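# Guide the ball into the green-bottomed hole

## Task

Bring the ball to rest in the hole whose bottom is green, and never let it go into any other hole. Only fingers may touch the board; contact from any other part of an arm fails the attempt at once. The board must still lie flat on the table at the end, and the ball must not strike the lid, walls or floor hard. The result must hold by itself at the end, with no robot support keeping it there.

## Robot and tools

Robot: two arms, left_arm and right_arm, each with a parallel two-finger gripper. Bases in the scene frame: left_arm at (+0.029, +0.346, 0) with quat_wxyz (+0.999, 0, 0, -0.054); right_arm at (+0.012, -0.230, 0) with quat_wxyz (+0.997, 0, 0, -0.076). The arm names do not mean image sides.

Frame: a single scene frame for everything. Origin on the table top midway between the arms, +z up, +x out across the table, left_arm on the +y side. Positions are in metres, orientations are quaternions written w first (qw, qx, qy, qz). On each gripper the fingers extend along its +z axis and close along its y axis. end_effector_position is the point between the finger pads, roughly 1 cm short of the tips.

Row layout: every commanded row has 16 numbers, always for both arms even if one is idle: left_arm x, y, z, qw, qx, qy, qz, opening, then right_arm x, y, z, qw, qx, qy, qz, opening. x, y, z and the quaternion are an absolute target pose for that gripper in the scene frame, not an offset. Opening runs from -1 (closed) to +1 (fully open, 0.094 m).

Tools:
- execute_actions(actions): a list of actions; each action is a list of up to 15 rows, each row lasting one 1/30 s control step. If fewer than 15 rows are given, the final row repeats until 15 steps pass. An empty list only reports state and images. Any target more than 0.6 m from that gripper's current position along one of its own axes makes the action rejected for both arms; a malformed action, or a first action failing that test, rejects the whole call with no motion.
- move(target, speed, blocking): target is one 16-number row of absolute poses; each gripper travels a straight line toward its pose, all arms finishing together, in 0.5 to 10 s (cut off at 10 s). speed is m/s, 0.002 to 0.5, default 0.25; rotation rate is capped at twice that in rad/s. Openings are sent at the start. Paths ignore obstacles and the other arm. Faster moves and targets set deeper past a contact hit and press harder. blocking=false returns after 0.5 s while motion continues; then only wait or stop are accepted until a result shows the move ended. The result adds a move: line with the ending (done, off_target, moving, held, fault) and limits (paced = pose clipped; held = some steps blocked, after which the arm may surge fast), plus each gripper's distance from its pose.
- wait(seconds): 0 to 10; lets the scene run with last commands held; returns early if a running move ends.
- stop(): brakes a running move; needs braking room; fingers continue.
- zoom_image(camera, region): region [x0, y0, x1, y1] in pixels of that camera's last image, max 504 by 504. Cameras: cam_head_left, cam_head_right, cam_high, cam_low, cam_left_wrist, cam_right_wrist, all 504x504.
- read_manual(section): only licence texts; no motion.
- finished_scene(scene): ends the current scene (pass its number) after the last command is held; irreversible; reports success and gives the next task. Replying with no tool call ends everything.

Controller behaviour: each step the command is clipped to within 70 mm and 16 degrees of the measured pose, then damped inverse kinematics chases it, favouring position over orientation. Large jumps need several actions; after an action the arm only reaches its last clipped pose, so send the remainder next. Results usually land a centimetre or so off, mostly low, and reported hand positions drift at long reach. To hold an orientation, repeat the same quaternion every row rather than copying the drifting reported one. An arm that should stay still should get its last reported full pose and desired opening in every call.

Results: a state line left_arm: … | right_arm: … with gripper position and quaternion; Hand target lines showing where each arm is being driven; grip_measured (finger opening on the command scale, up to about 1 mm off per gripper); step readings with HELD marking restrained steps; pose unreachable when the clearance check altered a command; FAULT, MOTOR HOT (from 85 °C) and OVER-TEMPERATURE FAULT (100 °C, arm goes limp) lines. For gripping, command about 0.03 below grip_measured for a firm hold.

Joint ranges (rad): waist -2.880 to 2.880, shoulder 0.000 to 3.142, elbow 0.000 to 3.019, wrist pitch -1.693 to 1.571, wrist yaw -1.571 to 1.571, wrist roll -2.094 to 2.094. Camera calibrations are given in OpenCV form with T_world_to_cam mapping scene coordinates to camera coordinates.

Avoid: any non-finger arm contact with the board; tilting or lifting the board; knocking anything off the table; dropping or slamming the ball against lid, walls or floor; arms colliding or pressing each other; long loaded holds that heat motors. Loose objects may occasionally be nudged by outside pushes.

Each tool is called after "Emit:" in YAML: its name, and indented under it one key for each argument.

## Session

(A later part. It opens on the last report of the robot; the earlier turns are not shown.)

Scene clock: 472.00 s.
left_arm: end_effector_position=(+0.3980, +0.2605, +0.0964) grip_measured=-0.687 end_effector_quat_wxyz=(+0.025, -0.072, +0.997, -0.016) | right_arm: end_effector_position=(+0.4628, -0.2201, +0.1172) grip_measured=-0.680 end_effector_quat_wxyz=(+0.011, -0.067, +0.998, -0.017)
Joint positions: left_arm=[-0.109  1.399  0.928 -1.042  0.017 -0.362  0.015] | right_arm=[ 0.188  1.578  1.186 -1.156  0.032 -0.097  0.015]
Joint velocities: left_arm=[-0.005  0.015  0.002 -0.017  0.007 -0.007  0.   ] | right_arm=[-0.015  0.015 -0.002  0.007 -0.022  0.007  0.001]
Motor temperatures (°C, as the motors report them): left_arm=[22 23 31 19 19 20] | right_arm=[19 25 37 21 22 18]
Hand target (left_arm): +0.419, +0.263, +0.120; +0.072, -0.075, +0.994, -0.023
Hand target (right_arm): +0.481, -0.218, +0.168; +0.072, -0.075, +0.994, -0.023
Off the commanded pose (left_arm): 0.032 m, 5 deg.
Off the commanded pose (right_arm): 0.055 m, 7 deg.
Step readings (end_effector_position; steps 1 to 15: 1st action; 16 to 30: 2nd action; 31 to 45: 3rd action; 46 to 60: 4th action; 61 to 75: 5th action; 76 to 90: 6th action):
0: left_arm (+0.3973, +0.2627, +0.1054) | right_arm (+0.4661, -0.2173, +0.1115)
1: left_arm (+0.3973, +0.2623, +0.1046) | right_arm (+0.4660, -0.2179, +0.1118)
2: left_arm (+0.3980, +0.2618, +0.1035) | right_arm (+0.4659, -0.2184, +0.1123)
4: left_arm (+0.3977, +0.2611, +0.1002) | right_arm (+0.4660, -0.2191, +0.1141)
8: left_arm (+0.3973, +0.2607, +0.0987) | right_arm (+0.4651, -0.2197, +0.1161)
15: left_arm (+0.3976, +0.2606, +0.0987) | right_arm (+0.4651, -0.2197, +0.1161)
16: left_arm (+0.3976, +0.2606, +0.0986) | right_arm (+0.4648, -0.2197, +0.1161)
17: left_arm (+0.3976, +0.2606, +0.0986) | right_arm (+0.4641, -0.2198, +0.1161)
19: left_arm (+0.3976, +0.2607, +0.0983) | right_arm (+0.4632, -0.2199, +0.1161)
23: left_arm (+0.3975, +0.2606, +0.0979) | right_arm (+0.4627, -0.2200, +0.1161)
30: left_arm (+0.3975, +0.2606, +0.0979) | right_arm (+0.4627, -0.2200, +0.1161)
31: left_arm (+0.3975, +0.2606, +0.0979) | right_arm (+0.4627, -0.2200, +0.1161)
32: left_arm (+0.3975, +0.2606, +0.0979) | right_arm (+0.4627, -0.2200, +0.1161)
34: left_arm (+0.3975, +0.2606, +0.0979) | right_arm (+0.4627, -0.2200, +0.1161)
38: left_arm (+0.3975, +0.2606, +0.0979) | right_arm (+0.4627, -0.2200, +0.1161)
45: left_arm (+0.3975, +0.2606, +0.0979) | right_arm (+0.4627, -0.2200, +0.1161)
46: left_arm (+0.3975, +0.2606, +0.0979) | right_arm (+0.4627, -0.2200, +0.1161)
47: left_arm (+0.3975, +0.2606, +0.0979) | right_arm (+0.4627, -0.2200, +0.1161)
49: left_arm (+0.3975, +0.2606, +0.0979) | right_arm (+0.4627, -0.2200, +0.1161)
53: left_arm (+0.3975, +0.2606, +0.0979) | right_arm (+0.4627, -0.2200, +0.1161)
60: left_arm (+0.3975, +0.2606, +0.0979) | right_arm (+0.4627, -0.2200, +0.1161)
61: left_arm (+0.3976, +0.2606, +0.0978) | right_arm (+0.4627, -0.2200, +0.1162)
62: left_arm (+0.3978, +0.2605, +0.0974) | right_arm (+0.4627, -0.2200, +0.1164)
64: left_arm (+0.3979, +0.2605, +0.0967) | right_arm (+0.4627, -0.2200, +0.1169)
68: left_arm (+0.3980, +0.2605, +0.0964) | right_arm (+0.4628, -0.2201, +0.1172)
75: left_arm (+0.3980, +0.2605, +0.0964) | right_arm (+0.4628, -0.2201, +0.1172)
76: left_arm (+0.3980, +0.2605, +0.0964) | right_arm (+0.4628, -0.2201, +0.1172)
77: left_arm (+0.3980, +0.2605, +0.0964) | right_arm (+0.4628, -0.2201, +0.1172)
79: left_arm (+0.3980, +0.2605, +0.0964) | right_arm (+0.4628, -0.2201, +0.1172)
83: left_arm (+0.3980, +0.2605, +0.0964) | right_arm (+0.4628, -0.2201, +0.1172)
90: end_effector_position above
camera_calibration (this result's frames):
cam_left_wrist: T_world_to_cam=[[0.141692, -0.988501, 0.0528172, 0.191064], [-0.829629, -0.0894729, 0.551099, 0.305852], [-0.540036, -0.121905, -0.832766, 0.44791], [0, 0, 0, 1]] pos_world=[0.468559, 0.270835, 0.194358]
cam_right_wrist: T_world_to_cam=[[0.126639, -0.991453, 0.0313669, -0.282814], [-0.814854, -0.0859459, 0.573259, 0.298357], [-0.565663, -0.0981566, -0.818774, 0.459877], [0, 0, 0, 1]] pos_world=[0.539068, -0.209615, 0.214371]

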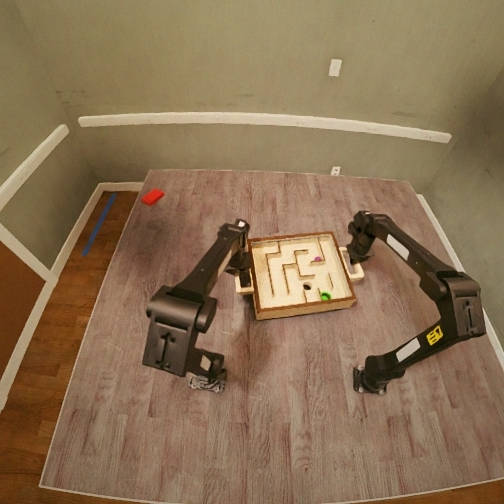

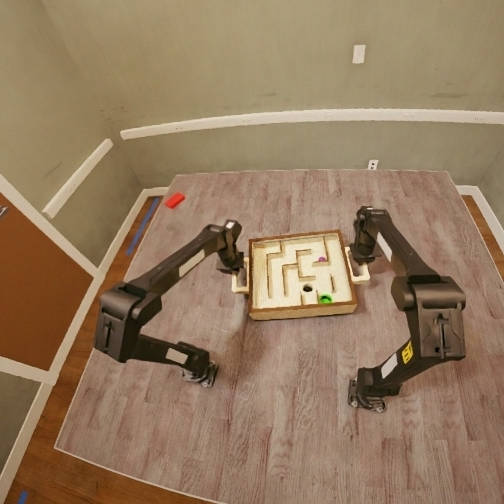

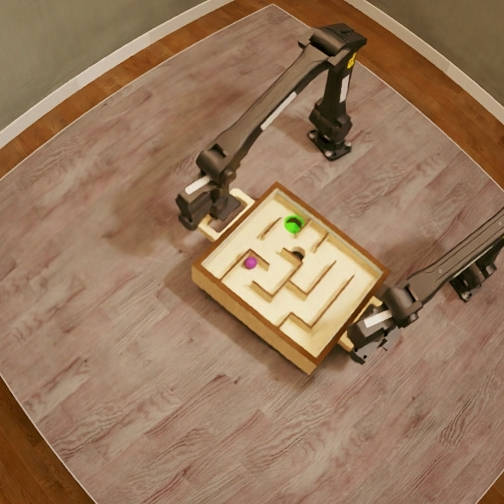

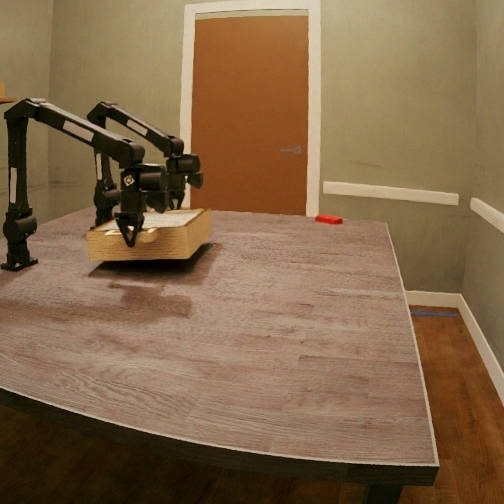

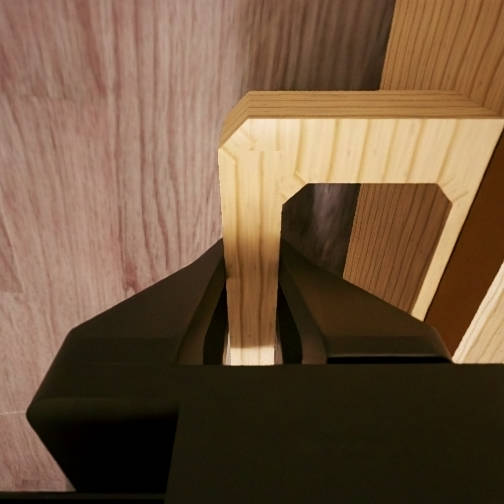

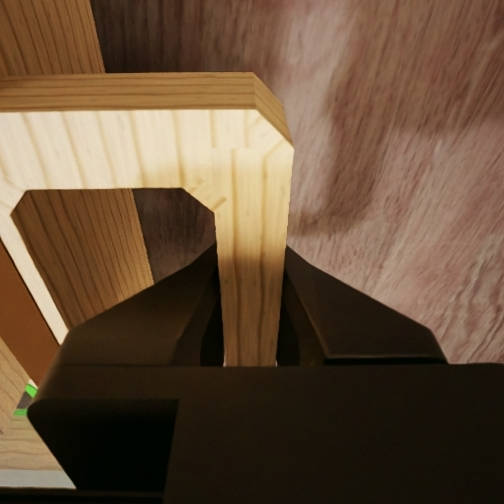

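Emit:
execute_actions:
  actions:
    - [[0.42,0.263,0.12,0.045,-0.075,0.996,-0.023,-0.8,0.485,-0.218,0.168,0.045,-0.075,0.996,-0.023,-0.8]]
    - [[0.42,0.263,0.12,0.045,-0.075,0.996,-0.023,-0.8,0.485,-0.218,0.168,0.045,-0.075,0.996,-0.023,-0.8]]
    - [[0.42,0.263,0.12,0.045,-0.075,0.996,-0.023,-0.8,0.485,-0.218,0.168,0.045,-0.075,0.996,-0.023,-0.8]]
    - [[0.42,0.263,0.12,0.075,-0.075,0.994,-0.023,-0.8,0.485,-0.218,0.168,0.075,-0.075,0.994,-0.023,-0.8]]
    - [[0.42,0.263,0.12,0.075,-0.075,0.994,-0.023,-0.8,0.485,-0.218,0.168,0.075,-0.075,0.994,-0.023,-0.8]]
    - [[0.42,0.263,0.12,0.075,-0.075,0.994,-0.023,-0.8,0.485,-0.218,0.168,0.075,-0.075,0.994,-0.023,-0.8]]

Emit:
zoom_image:
  camera: "cam_head_right"
  region: [230,210,370,320]

Scene clock: 481.83 s.
left_arm: end_effector_position=(+0.4019, +0.2600, +0.0922) grip_measured=-0.687 end_effector_quat_wxyz=(+0.028, -0.071, +0.997, -0.019) | right_arm: end_effector_position=(+0.4664, -0.2204, +0.1203) grip_measured=-0.680 end_effector_quat_wxyz=(+0.016, -0.066, +0.998, -0.020)
Joint positions: left_arm=[-0.107  1.41   0.926 -1.022  0.021 -0.358  0.015] | right_arm=[ 0.19   1.577  1.194 -1.154  0.038 -0.095  0.015]
Joint velocities: left_arm=[-0.015 -0.005 -0.007  0.002 -0.051 -0.081 -0.   ] | right_arm=[-0.005 -0.005  0.007 -0.002  0.022 -0.081 -0.001]
Motor temperatures (°C, as the motors report them): left_arm=[22 23 31 19 19 20] | right_arm=[19 26 38 21 22 18]
Hand target (left_arm): +0.419, +0.263, +0.120; +0.075, -0.075, +0.994, -0.023
Hand target (right_arm): +0.482, -0.218, +0.168; +0.075, -0.076, +0.994, -0.023
Off the commanded pose (left_arm): 0.033 m, 5 deg.
Off the commanded pose (right_arm): 0.051 m, 7 deg.
Step readings (end_effector_position; steps 1 to 15: 1st action; 16 to 30: 2nd action; 31 to 45: 3rd action; 46 to 60: 4th action; 61 to 75: 5th action; 76 to 90: 6th action):
0: left_arm (+0.3980, +0.2605, +0.0964) | right_arm (+0.4628, -0.2201, +0.1172)
1: left_arm (+0.3973, +0.2603, +0.0960) | right_arm (+0.4624, -0.2203, +0.1177)
2: left_arm (+0.3964, +0.2602, +0.0954) | right_arm (+0.4614, -0.2204, +0.1185)
4: left_arm (+0.3944, +0.2598, +0.0936) | right_arm (+0.4591, -0.2207, +0.1199)
8: left_arm (+0.3933, +0.2594, +0.0921) | right_arm (+0.4572, -0.2212, +0.1200)
15: left_arm (+0.3933, +0.2594, +0.0921) | right_arm (+0.4571, -0.2212, +0.1200)
16: left_arm (+0.3933, +0.2594, +0.0921) | right_arm (+0.4571, -0.2212, +0.1200)
17: left_arm (+0.3933, +0.2594, +0.0921) | right_arm (+0.4571, -0.2212, +0.1200)
19: left_arm (+0.3933, +0.2594, +0.0921) | right_arm (+0.4571, -0.2212, +0.1200)
23: left_arm (+0.3933, +0.2594, +0.0921) | right_arm (+0.4571, -0.2212, +0.1200)
30: left_arm (+0.3933, +0.2594, +0.0921) | right_arm (+0.4571, -0.2212, +0.1200)
31: left_arm (+0.3933, +0.2594, +0.0921) | right_arm (+0.4571, -0.2212, +0.1200)
32: left_arm (+0.3933, +0.2594, +0.0921) | right_arm (+0.4571, -0.2212, +0.1200)
34: left_arm (+0.3933, +0.2594, +0.0921) | right_arm (+0.4571, -0.2212, +0.1200)
38: left_arm (+0.3933, +0.2594, +0.0921) | right_arm (+0.4571, -0.2212, +0.1200)
45: left_arm (+0.3933, +0.2594, +0.0921) | right_arm (+0.4571, -0.2212, +0.1200)
46: left_arm (+0.3941, +0.2597, +0.0920) | right_arm (+0.4581, -0.2211, +0.1202)
47: left_arm (+0.3954, +0.2598, +0.0918) | right_arm (+0.4598, -0.2208, +0.1202)
49: left_arm (+0.3991, +0.2600, +0.0919) | right_arm (+0.4636, -0.2205, +0.1202)
53: left_arm (+0.4019, +0.2600, +0.0922) | right_arm (+0.4664, -0.2204, +0.1203)
60: left_arm (+0.4019, +0.2600, +0.0922) | right_arm (+0.4664, -0.2204, +0.1203)
61: left_arm (+0.4019, +0.2600, +0.0922) | right_arm (+0.4664, -0.2204, +0.1203)
62: left_arm (+0.4019, +0.2600, +0.0922) | right_arm (+0.4664, -0.2204, +0.1203)
64: left_arm (+0.4019, +0.2600, +0.0922) | right_arm (+0.4664, -0.2204, +0.1203)
68: left_arm (+0.4019, +0.2600, +0.0922) | right_arm (+0.4664, -0.2204, +0.1203)
75: left_arm (+0.4019, +0.2600, +0.0922) | right_arm (+0.4664, -0.2204, +0.1203)
76: left_arm (+0.4019, +0.2600, +0.0922) | right_arm (+0.4664, -0.2204, +0.1203)
77: left_arm (+0.4019, +0.2600, +0.0922) | right_arm (+0.4664, -0.2204, +0.1203)
79: left_arm (+0.4019, +0.2600, +0.0922) | right_arm (+0.4664, -0.2204, +0.1203)
83: left_arm (+0.4019, +0.2600, +0.0922) | right_arm (+0.4664, -0.2204, +0.1203)
90: end_effector_position above
camera_calibration (this result's frames):
cam_left_wrist: T_world_to_cam=[[0.139249, -0.988525, 0.058547, 0.190719], [-0.833125, -0.0849902, 0.546516, 0.312003], [-0.535268, -0.124879, -0.8354, 0.445539], [0, 0, 0, 1]] pos_world=[0.471863, 0.270686, 0.190523]
cam_right_wrist: T_world_to_cam=[[0.124603, -0.991482, 0.037911, -0.283542], [-0.821026, -0.0815762, 0.565033, 0.304331], [-0.557127, -0.101531, -0.824197, 0.460356], [0, 0, 0, 1]] pos_world=[0.541671, -0.209561, 0.218216]

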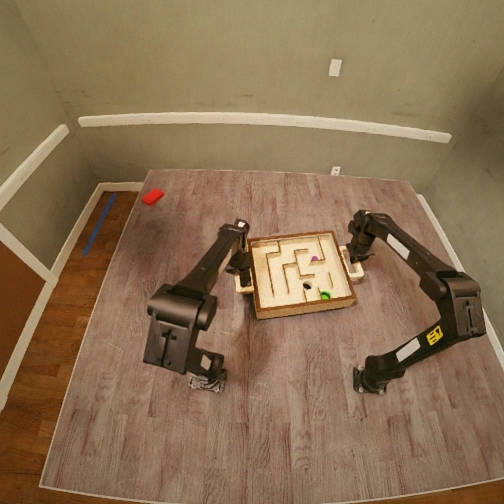

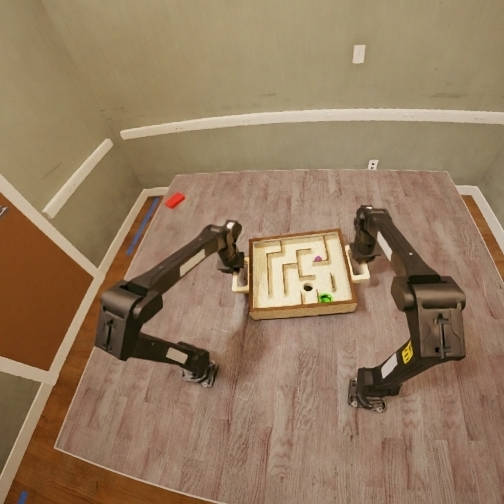

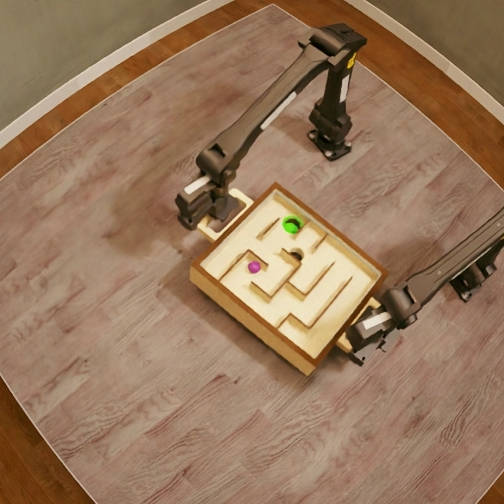

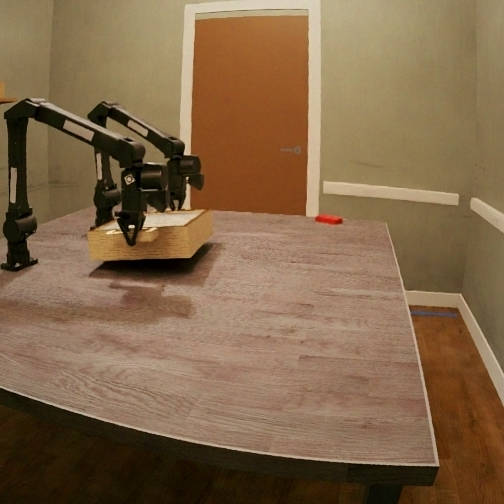

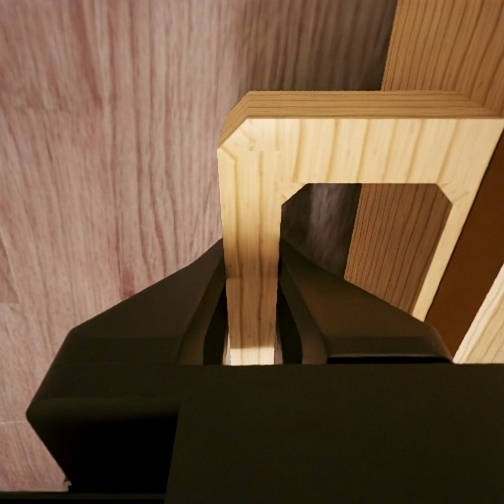

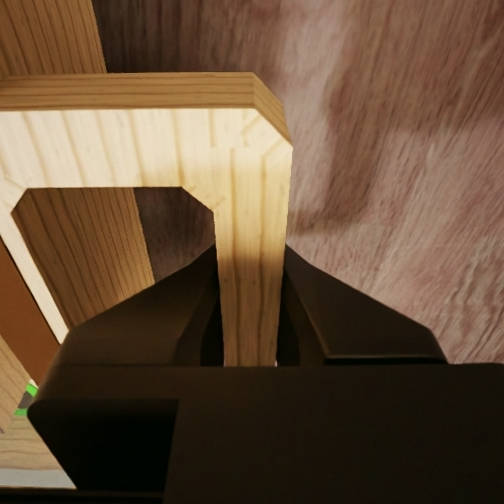

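Region (230, 210, 370, 320) of cam_head_right's 504x504 image, scaled by 3.600, with more detail than that image has; it fills the top 396 rows of this view, and the rest is white.

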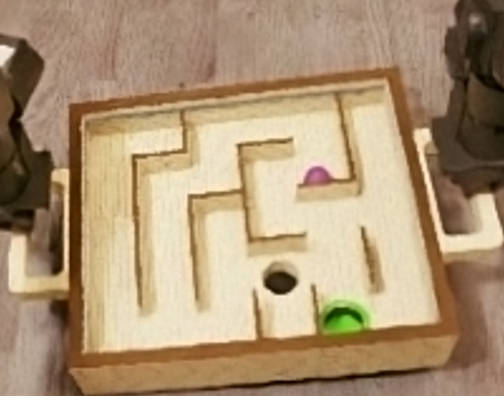

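Emit:
execute_actions:
  actions:
    - [[0.42,0.263,0.12,0.038,-0.075,0.996,-0.023,-0.8,0.485,-0.218,0.168,0.038,-0.075,0.996,-0.023,-0.8]]
    - [[0.42,0.263,0.12,0.038,-0.075,0.996,-0.023,-0.8,0.485,-0.218,0.168,0.038,-0.075,0.996,-0.023,-0.8]]
    - [[0.42,0.263,0.12,0.038,-0.075,0.996,-0.023,-0.8,0.485,-0.218,0.168,0.038,-0.075,0.996,-0.023,-0.8]]
    - [[0.42,0.263,0.12,0.038,-0.075,0.996,-0.023,-0.8,0.485,-0.218,0.168,0.038,-0.075,0.996,-0.023,-0.8]]
    - [[0.42,0.263,0.12,0.075,-0.075,0.994,-0.023,-0.8,0.485,-0.218,0.168,0.075,-0.075,0.994,-0.023,-0.8]]
    - [[0.42,0.263,0.12,0.075,-0.075,0.994,-0.023,-0.8,0.485,-0.218,0.168,0.075,-0.075,0.994,-0.023,-0.8]]
    - [[0.42,0.263,0.12,0.075,-0.075,0.994,-0.023,-0.8,0.485,-0.218,0.168,0.075,-0.075,0.994,-0.023,-0.8]]

Emit:
zoom_image:
  camera: "cam_head_right"
  region: [230,210,370,320]

Scene clock: 494.07 s.
left_arm: end_effector_position=(+0.4029, +0.2607, +0.0919) grip_measured=-0.687 end_effector_quat_wxyz=(+0.030, -0.072, +0.997, -0.020) | right_arm: end_effector_position=(+0.4685, -0.2196, +0.1230) grip_measured=-0.680 end_effector_quat_wxyz=(+0.019, -0.066, +0.997, -0.020)
Joint positions: left_arm=[-0.104  1.411  0.926 -1.018  0.022 -0.357  0.015] | right_arm=[ 0.191  1.577  1.201 -1.156  0.039 -0.094  0.015]
Joint velocities: left_arm=[-0.005 -0.005  0.012 -0.002  0.037  0.037 -0.   ] | right_arm=[-0.005 -0.024  0.002  0.002 -0.007 -0.051  0.   ]
Motor temperatures (°C, as the motors report them): left_arm=[22 23 31 19 19 20] | right_arm=[19 26 38 21 22 18]
Hand target (left_arm): +0.420, +0.263, +0.120; +0.075, -0.075, +0.994, -0.023
Hand target (right_arm): +0.482, -0.218, +0.168; +0.075, -0.076, +0.994, -0.023
Off the commanded pose (left_arm): 0.033 m, 5 deg.
Off the commanded pose (right_arm): 0.048 m, 7 deg.
Step readings (end_effector_position; steps 1 to 15: 1st action; 16 to 30: 2nd action; 31 to 45: 3rd action; 46 to 60: 4th action; 61 to 75: 5th action; 76 to 90: 6th action; 91 to 105: 7th action):
0: left_arm (+0.4019, +0.2600, +0.0922) | right_arm (+0.4664, -0.2204, +0.1203)
1: left_arm (+0.4004, +0.2599, +0.0919) | right_arm (+0.4653, -0.2206, +0.1207)
2: left_arm (+0.3984, +0.2599, +0.0918) | right_arm (+0.4634, -0.2207, +0.1216)
4: left_arm (+0.3934, +0.2597, +0.0915) | right_arm (+0.4585, -0.2208, +0.1228)
8: left_arm (+0.3904, +0.2598, +0.0912) | right_arm (+0.4551, -0.2206, +0.1228)
15: left_arm (+0.3904, +0.2598, +0.0912) | right_arm (+0.4550, -0.2207, +0.1228)
16: left_arm (+0.3904, +0.2598, +0.0912) | right_arm (+0.4550, -0.2207, +0.1228)
17: left_arm (+0.3904, +0.2598, +0.0912) | right_arm (+0.4550, -0.2207, +0.1228)
19: left_arm (+0.3904, +0.2598, +0.0912) | right_arm (+0.4550, -0.2207, +0.1228)
23: left_arm (+0.3904, +0.2598, +0.0912) | right_arm (+0.4550, -0.2207, +0.1228)
30: left_arm (+0.3904, +0.2598, +0.0912) | right_arm (+0.4550, -0.2207, +0.1228)
31: left_arm (+0.3904, +0.2598, +0.0912) | right_arm (+0.4550, -0.2207, +0.1228)
32: left_arm (+0.3904, +0.2598, +0.0912) | right_arm (+0.4550, -0.2207, +0.1228)
34: left_arm (+0.3904, +0.2598, +0.0912) | right_arm (+0.4550, -0.2207, +0.1228)
38: left_arm (+0.3904, +0.2598, +0.0912) | right_arm (+0.4550, -0.2207, +0.1228)
45: left_arm (+0.3904, +0.2598, +0.0912) | right_arm (+0.4550, -0.2207, +0.1228)
46: left_arm (+0.3904, +0.2598, +0.0912) | right_arm (+0.4550, -0.2207, +0.1228)
47: left_arm (+0.3904, +0.2598, +0.0912) | right_arm (+0.4550, -0.2207, +0.1228)
49: left_arm (+0.3904, +0.2598, +0.0912) | right_arm (+0.4550, -0.2207, +0.1228)
53: left_arm (+0.3904, +0.2598, +0.0912) | right_arm (+0.4550, -0.2207, +0.1228)
60: left_arm (+0.3904, +0.2598, +0.0912) | right_arm (+0.4550, -0.2207, +0.1228)
61: left_arm (+0.3916, +0.2601, +0.0912) | right_arm (+0.4564, -0.2205, +0.1229)
62: left_arm (+0.3935, +0.2603, +0.0911) | right_arm (+0.4588, -0.2204, +0.1226)
64: left_arm (+0.3989, +0.2607, +0.0913) | right_arm (+0.4644, -0.2198, +0.1227)
68: left_arm (+0.4029, +0.2607, +0.0919) | right_arm (+0.4685, -0.2196, +0.1230)
75: left_arm (+0.4029, +0.2607, +0.0919) | right_arm (+0.4685, -0.2196, +0.1230)
76: left_arm (+0.4029, +0.2607, +0.0919) | right_arm (+0.4685, -0.2196, +0.1230)
77: left_arm (+0.4029, +0.2607, +0.0919) | right_arm (+0.4685, -0.2196, +0.1230)
79: left_arm (+0.4029, +0.2607, +0.0919) | right_arm (+0.4685, -0.2196, +0.1230)
83: left_arm (+0.4029, +0.2607, +0.0919) | right_arm (+0.4685, -0.2196, +0.1230)
90: left_arm (+0.4029, +0.2607, +0.0919) | right_arm (+0.4685, -0.2196, +0.1230)
91: left_arm (+0.4029, +0.2607, +0.0919) | right_arm (+0.4685, -0.2196, +0.1230)
92: left_arm (+0.4029, +0.2607, +0.0919) | right_arm (+0.4685, -0.2196, +0.1230)
94: left_arm (+0.4029, +0.2607, +0.0919) | right_arm (+0.4685, -0.2196, +0.1230)
98: left_arm (+0.4029, +0.2607, +0.0919) | right_arm (+0.4685, -0.2196, +0.1230)
105: end_effector_position above
camera_calibration (this result's frames):
cam_left_wrist: T_world_to_cam=[[0.14123, -0.988088, 0.0611208, 0.190162], [-0.834606, -0.0856326, 0.54415, 0.314034], [-0.532434, -0.127862, -0.836759, 0.445635], [0, 0, 0, 1]] pos_world=[0.47251, 0.271768, 0.190385]
cam_right_wrist: T_world_to_cam=[[0.125489, -0.991323, 0.0391423, -0.283627], [-0.824184, -0.0822069, 0.560324, 0.30655], [-0.552244, -0.102575, -0.827348, 0.461703], [0, 0, 0, 1]] pos_world=[0.543219, -0.208606, 0.221324]

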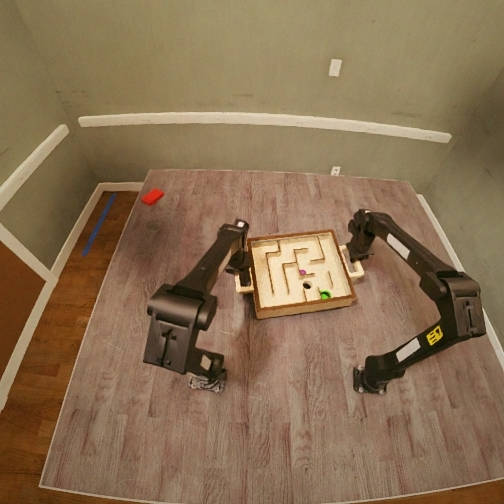

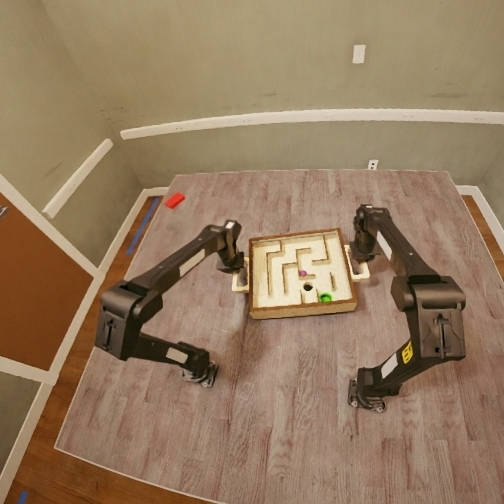

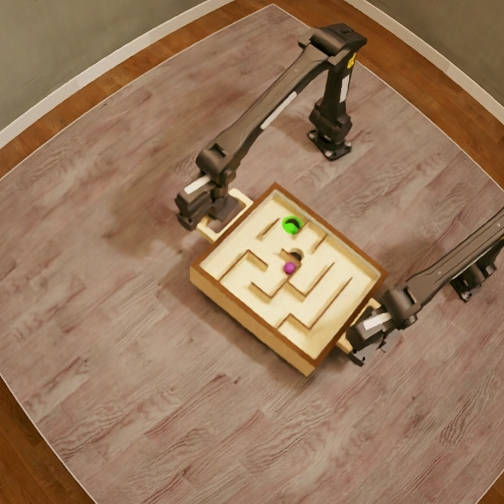

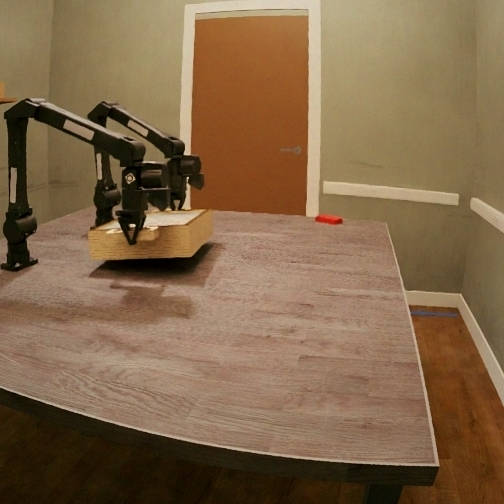

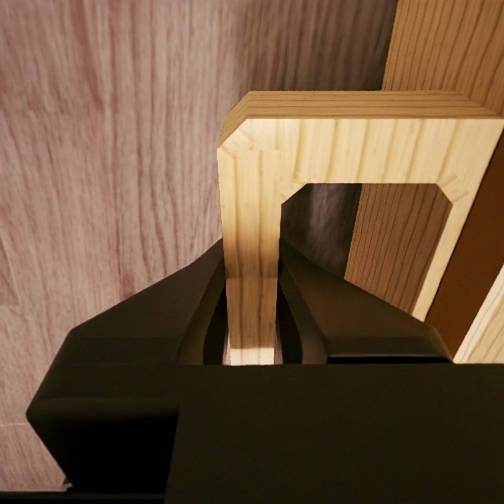

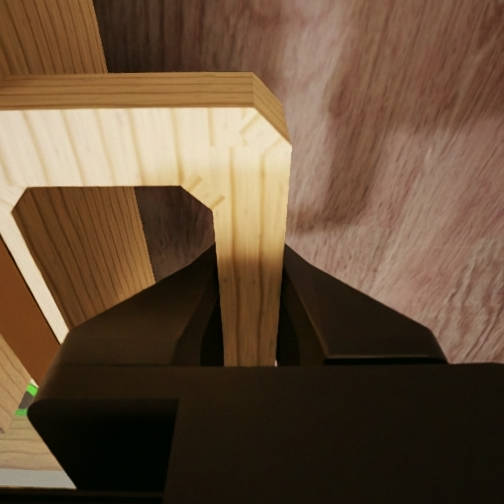

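Region (230, 210, 370, 320) of cam_head_right's 504x504 image, scaled by 3.600, with more detail than that image has; it fills the top 396 rows of this view, and the rest is white.

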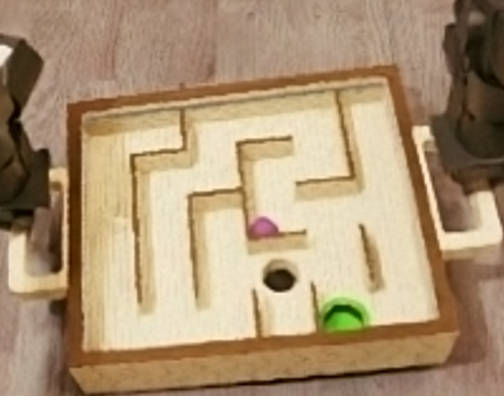

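Emit:
execute_actions:
  actions:
    - [[0.42,0.265,0.143,0.09,-0.075,0.993,-0.003,-0.8,0.49,-0.215,0.157,0.09,-0.075,0.993,-0.003,-0.8]]
    - [[0.42,0.268,0.166,0.09,-0.075,0.993,0.02,-0.8,0.49,-0.212,0.137,0.09,-0.075,0.993,0.02,-0.8]]
    - [[0.42,0.268,0.166,0.09,-0.075,0.993,0.02,-0.8,0.49,-0.212,0.137,0.09,-0.075,0.993,0.02,-0.8]]

Emit:
zoom_image:
  camera: "cam_head_right"
  region: [230,210,370,320]

Scene clock: 502.03 s.
left_arm: end_effector_position=(+0.3921, +0.2728, +0.1177) grip_measured=-0.687 end_effector_quat_wxyz=(+0.036, -0.079, +0.996, +0.026) | right_arm: end_effector_position=(+0.4681, -0.2056, +0.1043) grip_measured=-0.680 end_effector_quat_wxyz=(+0.038, -0.075, +0.996, +0.024)
Joint positions: left_arm=[-0.121  1.353  0.943 -1.107 -0.071 -0.386  0.015] | right_arm=[ 0.188  1.576  1.145 -1.066 -0.052 -0.112  0.015]
Joint velocities: left_arm=[-0.005 -0.005 -0.002 -0.007 -0.037 -0.007 -0.   ] | right_arm=[ 0.005 -0.015 -0.002  0.007 -0.037 -0.022 -0.   ]
Motor temperatures (°C, as the motors report them): left_arm=[22 23 31 19 19 20] | right_arm=[19 26 37 21 22 18]
Hand target (left_arm): +0.418, +0.268, +0.165; +0.090, -0.075, +0.993, +0.020
Hand target (right_arm): +0.488, -0.212, +0.138; +0.090, -0.076, +0.993, +0.019
Off the commanded pose (left_arm): 0.056 m, 6 deg.
Off the commanded pose (right_arm): 0.040 m, 6 deg.
Step readings (end_effector_position; steps 1 to 15: 1st action; 16 to 30: 2nd action; 31 to 45: 3rd action):
0: left_arm (+0.4029, +0.2607, +0.0919) | right_arm (+0.4685, -0.2196, +0.1230)
1: left_arm (+0.4029, +0.2624, +0.0924) | right_arm (+0.4691, -0.2178, +0.1220)
2: left_arm (+0.4026, +0.2642, +0.0938) | right_arm (+0.4708, -0.2161, +0.1208)
4: left_arm (+0.4030, +0.2662, +0.0993) | right_arm (+0.4719, -0.2141, +0.1171)
8: left_arm (+0.4015, +0.2677, +0.1064) | right_arm (+0.4729, -0.2124, +0.1161)
15: left_arm (+0.4010, +0.2676, +0.1064) | right_arm (+0.4732, -0.2124, +0.1162)
16: left_arm (+0.3998, +0.2691, +0.1068) | right_arm (+0.4734, -0.2104, +0.1149)
17: left_arm (+0.3976, +0.2708, +0.1082) | right_arm (+0.4743, -0.2083, +0.1131)
19: left_arm (+0.3962, +0.2723, +0.1139) | right_arm (+0.4715, -0.2066, +0.1077)
23: left_arm (+0.3923, +0.2729, +0.1177) | right_arm (+0.4680, -0.2056, +0.1043)
30: left_arm (+0.3921, +0.2728, +0.1177) | right_arm (+0.4680, -0.2056, +0.1043)
31: left_arm (+0.3921, +0.2728, +0.1177) | right_arm (+0.4680, -0.2056, +0.1043)
32: left_arm (+0.3921, +0.2728, +0.1177) | right_arm (+0.4681, -0.2056, +0.1043)
34: left_arm (+0.3921, +0.2728, +0.1177) | right_arm (+0.4681, -0.2056, +0.1043)
38: left_arm (+0.3921, +0.2728, +0.1177) | right_arm (+0.4681, -0.2056, +0.1043)
45: end_effector_position above
camera_calibration (this result's frames):
cam_left_wrist: T_world_to_cam=[[0.158018, -0.987011, -0.0289722, 0.20579], [-0.836344, -0.14938, 0.52746, 0.312076], [-0.524936, -0.0591175, -0.849086, 0.442799], [0, 0, 0, 1]] pos_world=[0.460926, 0.275912, 0.217329]
cam_right_wrist: T_world_to_cam=[[0.14498, -0.988352, -0.0462634, -0.268612], [-0.838978, -0.147586, 0.523769, 0.315142], [-0.524496, -0.0371222, -0.850603, 0.450343], [0, 0, 0, 1]] pos_world=[0.539543, -0.202255, 0.205574]

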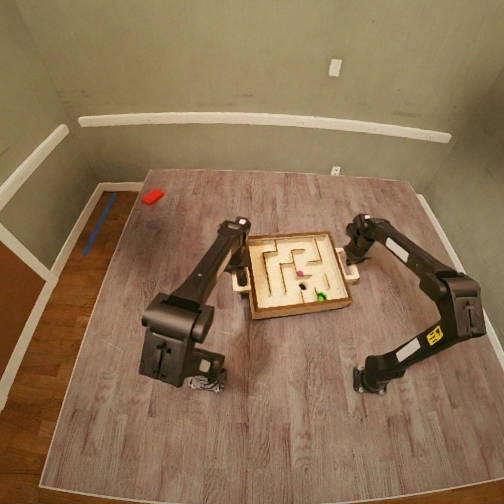

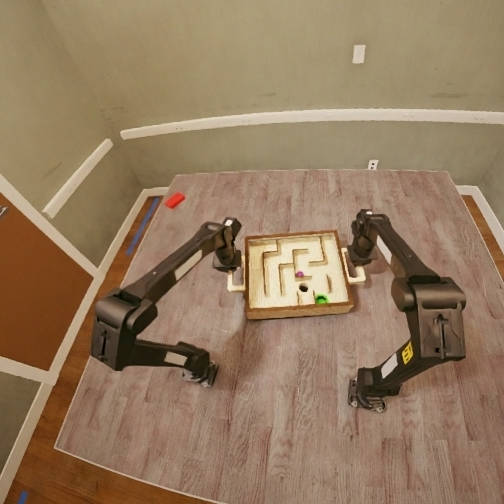

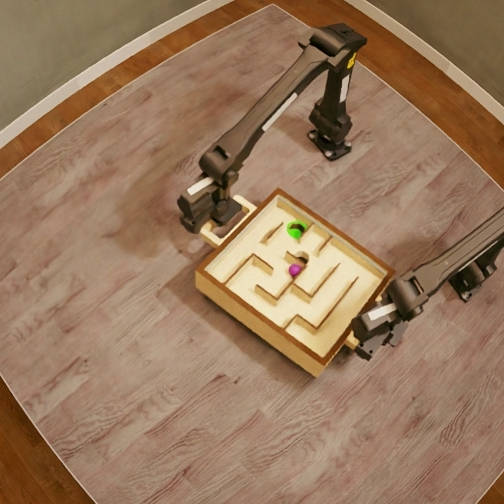

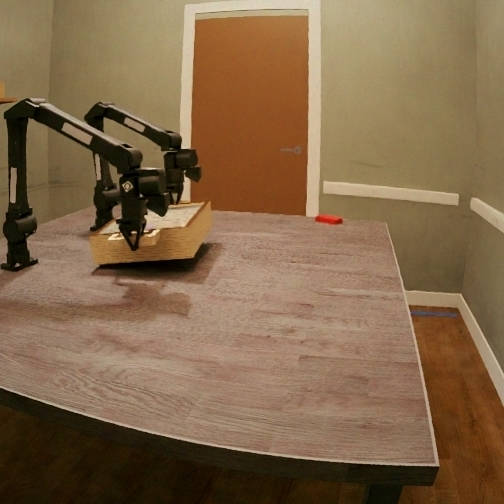

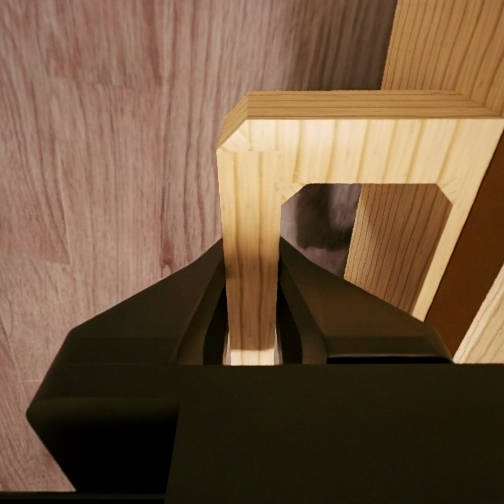

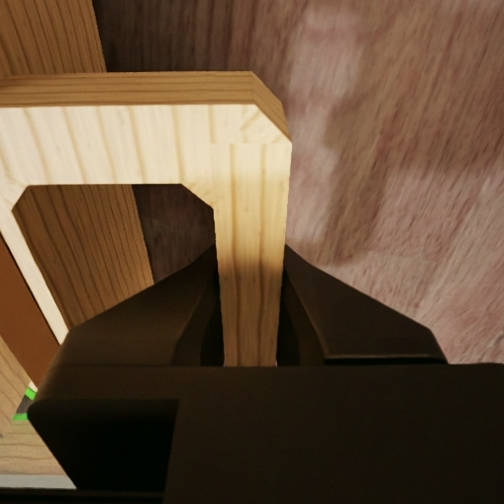

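Region (230, 210, 370, 320) of cam_head_right's 504x504 image, scaled by 3.600, with more detail than that image has; it fills the top 396 rows of this view, and the rest is white.

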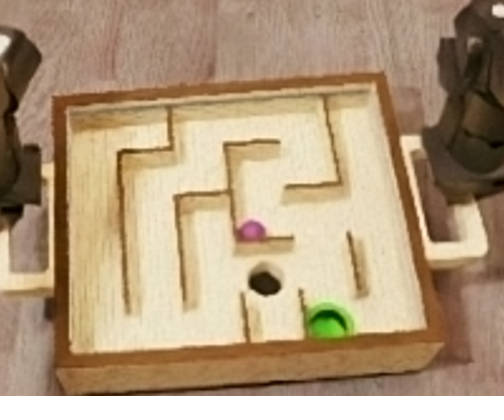

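Emit:
execute_actions:
  actions:
    - [[0.42,0.268,0.166,0.045,-0.075,0.995,0.02,-0.8,0.49,-0.212,0.137,0.045,-0.075,0.995,0.02,-0.8]]

Emit:
zoom_image:
  camera: "cam_head_right"
  region: [230,210,370,320]

Scene clock: 518.63 s.
left_arm: end_effector_position=(+0.3870, +0.2715, +0.1251) grip_measured=-0.687 end_effector_quat_wxyz=(+0.000, -0.075, +0.997, +0.029) | right_arm: end_effector_position=(+0.4560, -0.2071, +0.1020) grip_measured=-0.680 end_effector_quat_wxyz=(+0.004, -0.071, +0.997, +0.025)
Joint positions: left_arm=[-0.121  1.377  0.989 -1.199 -0.056 -0.38   0.015] | right_arm=[ 0.186  1.589  1.156 -1.132 -0.05  -0.108  0.015]
Joint velocities: left_arm=[-0.005 -0.005 -0.007 -0.002  0.037 -0.066 -0.001] | right_arm=[-0.015 -0.005 -0.007 -0.002  0.051 -0.007  0.002]
Motor temperatures (°C, as the motors report them): left_arm=[22 23 33 19 19 20] | right_arm=[19 25 37 21 22 18]
Hand target (left_arm): +0.418, +0.269, +0.166; +0.046, -0.075, +0.996, +0.020
Hand target (right_arm): +0.486, -0.212, +0.138; +0.046, -0.075, +0.996, +0.019
Off the commanded pose (left_arm): 0.053 m, 5 deg.
Off the commanded pose (right_arm): 0.049 m, 5 deg.
Step readings (end_effector_position):
0: left_arm (+0.3921, +0.2728, +0.1177) | right_arm (+0.4681, -0.2056, +0.1043)
1: left_arm (+0.3912, +0.2721, +0.1188) | right_arm (+0.4668, -0.2057, +0.1042)
2: left_arm (+0.3898, +0.2720, +0.1208) | right_arm (+0.4643, -0.2062, +0.1042)
4: left_arm (+0.3883, +0.2715, +0.1245) | right_arm (+0.4591, -0.2071, +0.1032)
8: left_arm (+0.3873, +0.2715, +0.1253) | right_arm (+0.4563, -0.2071, +0.1019)
15: end_effector_position above
camera_calibration (this result's frames):
cam_left_wrist: T_world_to_cam=[[0.149915, -0.987827, -0.041511, 0.210421], [-0.796761, -0.145565, 0.5865, 0.279906], [-0.585403, -0.0548512, -0.808885, 0.463545], [0, 0, 0, 1]] pos_world=[0.462834, 0.27403, 0.219524]
cam_right_wrist: T_world_to_cam=[[0.136301, -0.989277, -0.052479, -0.264018], [-0.80221, -0.141299, 0.580081, 0.284686], [-0.581276, -0.0369664, -0.812866, 0.464085], [0, 0, 0, 1]] pos_world=[0.534126, -0.203805, 0.198243]

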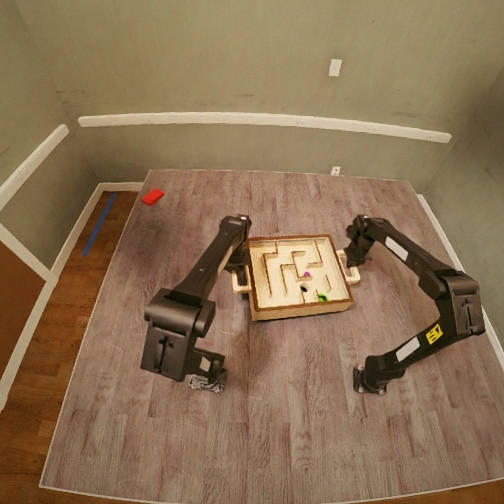

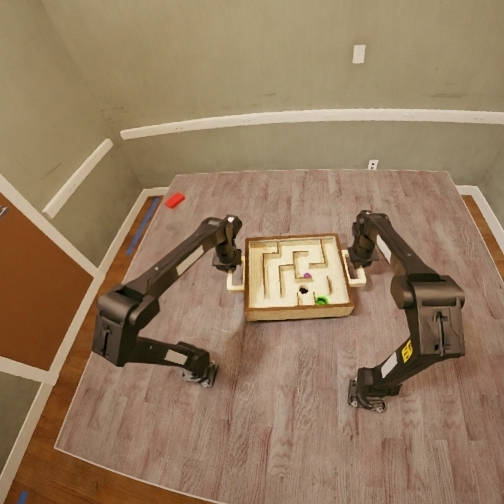

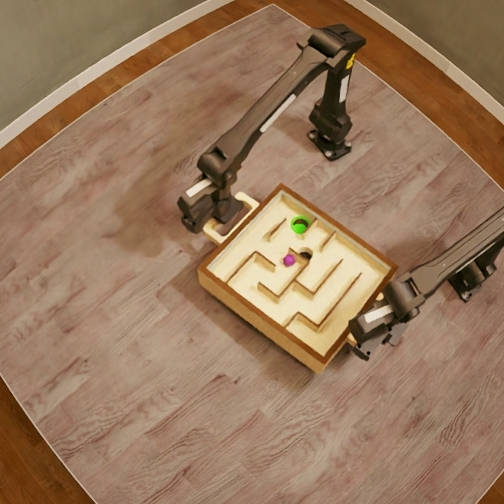

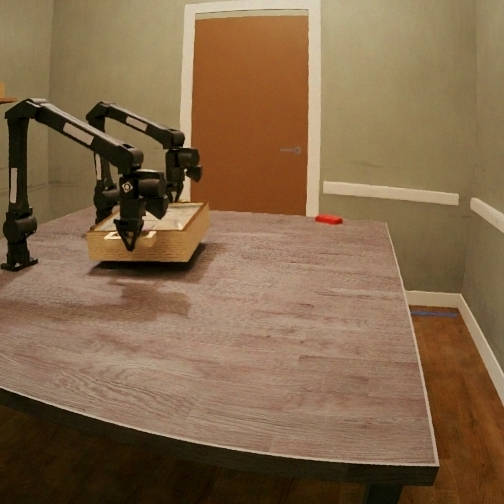

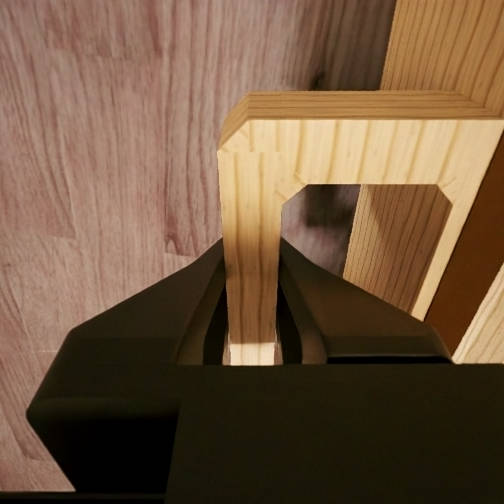

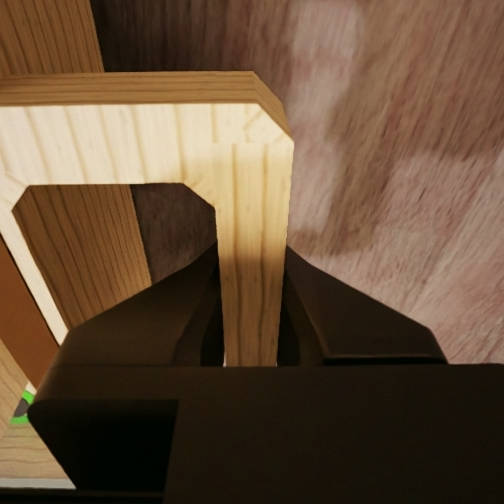

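Region (230, 210, 370, 320) of cam_head_right's 504x504 image, scaled by 3.600, with more detail than that image has; it fills the top 396 rows of this view, and the rest is white.

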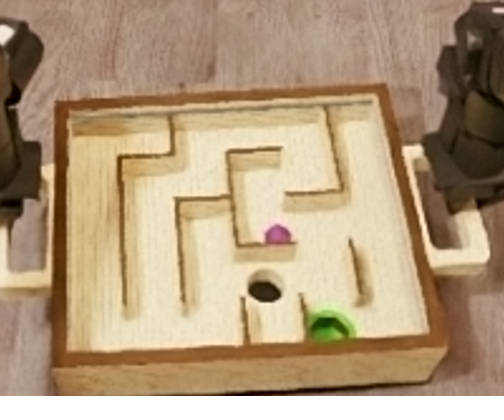

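It's rolling; check again.

Emit:
execute_actions:
  actions: []

Emit:
zoom_image:
  camera: "cam_head_right"
  region: [230,210,370,320]

Scene clock: 520.57 s.
left_arm: end_effector_position=(+0.3869, +0.2714, +0.1251) grip_measured=-0.687 end_effector_quat_wxyz=(+0.000, -0.075, +0.997, +0.029) | right_arm: end_effector_position=(+0.4559, -0.2071, +0.1020) grip_measured=-0.680 end_effector_quat_wxyz=(+0.004, -0.071, +0.997, +0.025)
Joint positions: left_arm=[-0.121  1.377  0.989 -1.199 -0.056 -0.38   0.015] | right_arm=[ 0.186  1.589  1.156 -1.133 -0.05  -0.108  0.015]
Joint velocities: left_arm=[-0.005 -0.015 -0.012  0.002 -0.037 -0.037 -0.   ] | right_arm=[-0.005 -0.015 -0.012  0.012  0.007 -0.037 -0.001]
Motor temperatures (°C, as the motors report them): left_arm=[22 23 33 19 19 20] | right_arm=[19 25 37 21 22 18]
Hand target (left_arm): +0.418, +0.269, +0.166; +0.046, -0.075, +0.996, +0.020
Hand target (right_arm): +0.486, -0.212, +0.138; +0.046, -0.075, +0.996, +0.019
Off the commanded pose (left_arm): 0.053 m, 5 deg.
Off the commanded pose (right_arm): 0.049 m, 5 deg.
camera_calibration (this result's frames):
cam_left_wrist: T_world_to_cam=[[0.149918, -0.987841, -0.041157, 0.210318], [-0.796709, -0.145352, 0.586623, 0.279794], [-0.585473, -0.0551553, -0.808813, 0.463631], [0, 0, 0, 1]] pos_world=[0.462827, 0.274001, 0.219513]
cam_right_wrist: T_world_to_cam=[[0.136281, -0.989277, -0.0525182, -0.263996], [-0.801988, -0.141292, 0.580389, 0.28448], [-0.581586, -0.036977, -0.812644, 0.464147], [0, 0, 0, 1]] pos_world=[0.534069, -0.203807, 0.198213]

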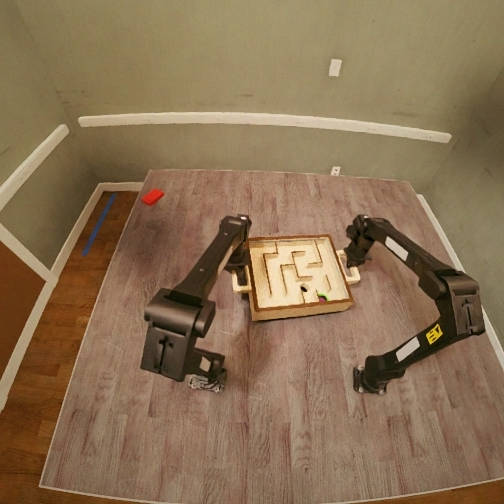

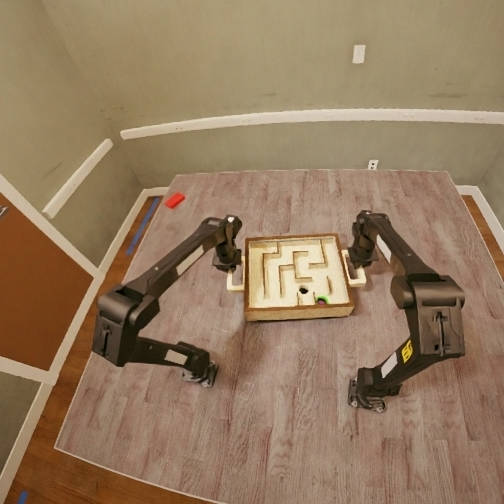

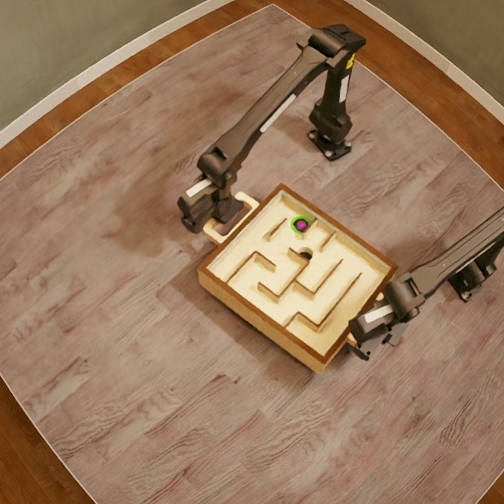

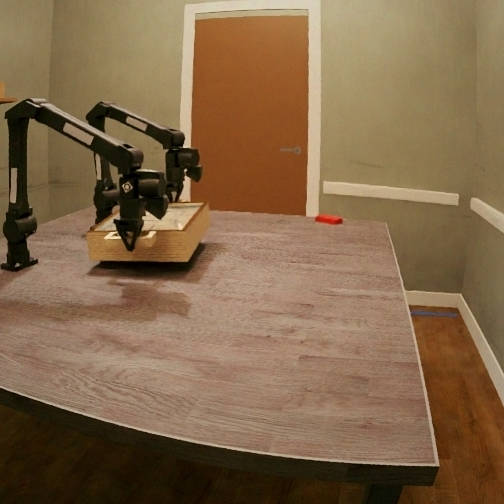

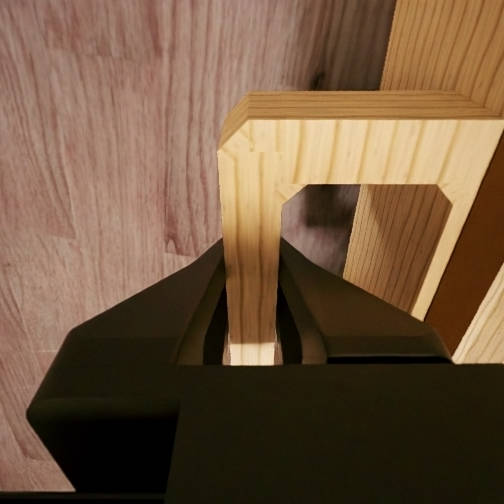

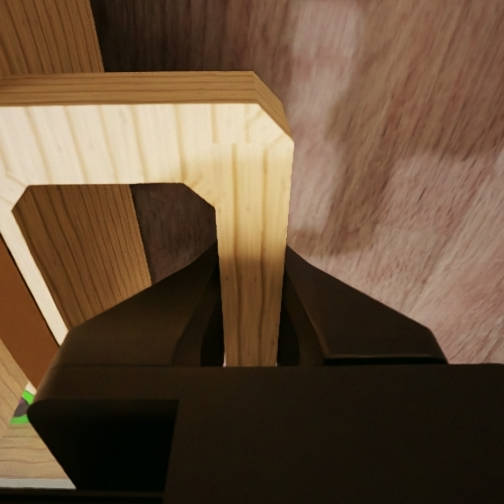

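Region (230, 210, 370, 320) of cam_head_right's 504x504 image, scaled by 3.600, with more detail than that image has; it fills the top 396 rows of this view, and the rest is white.

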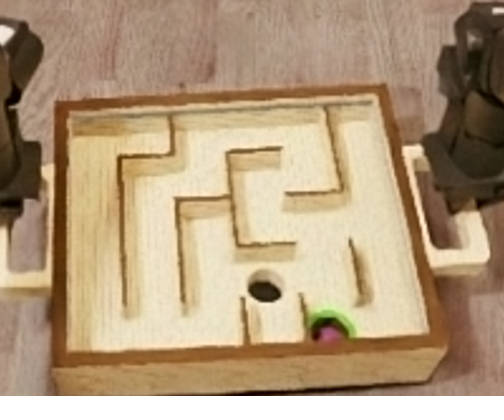

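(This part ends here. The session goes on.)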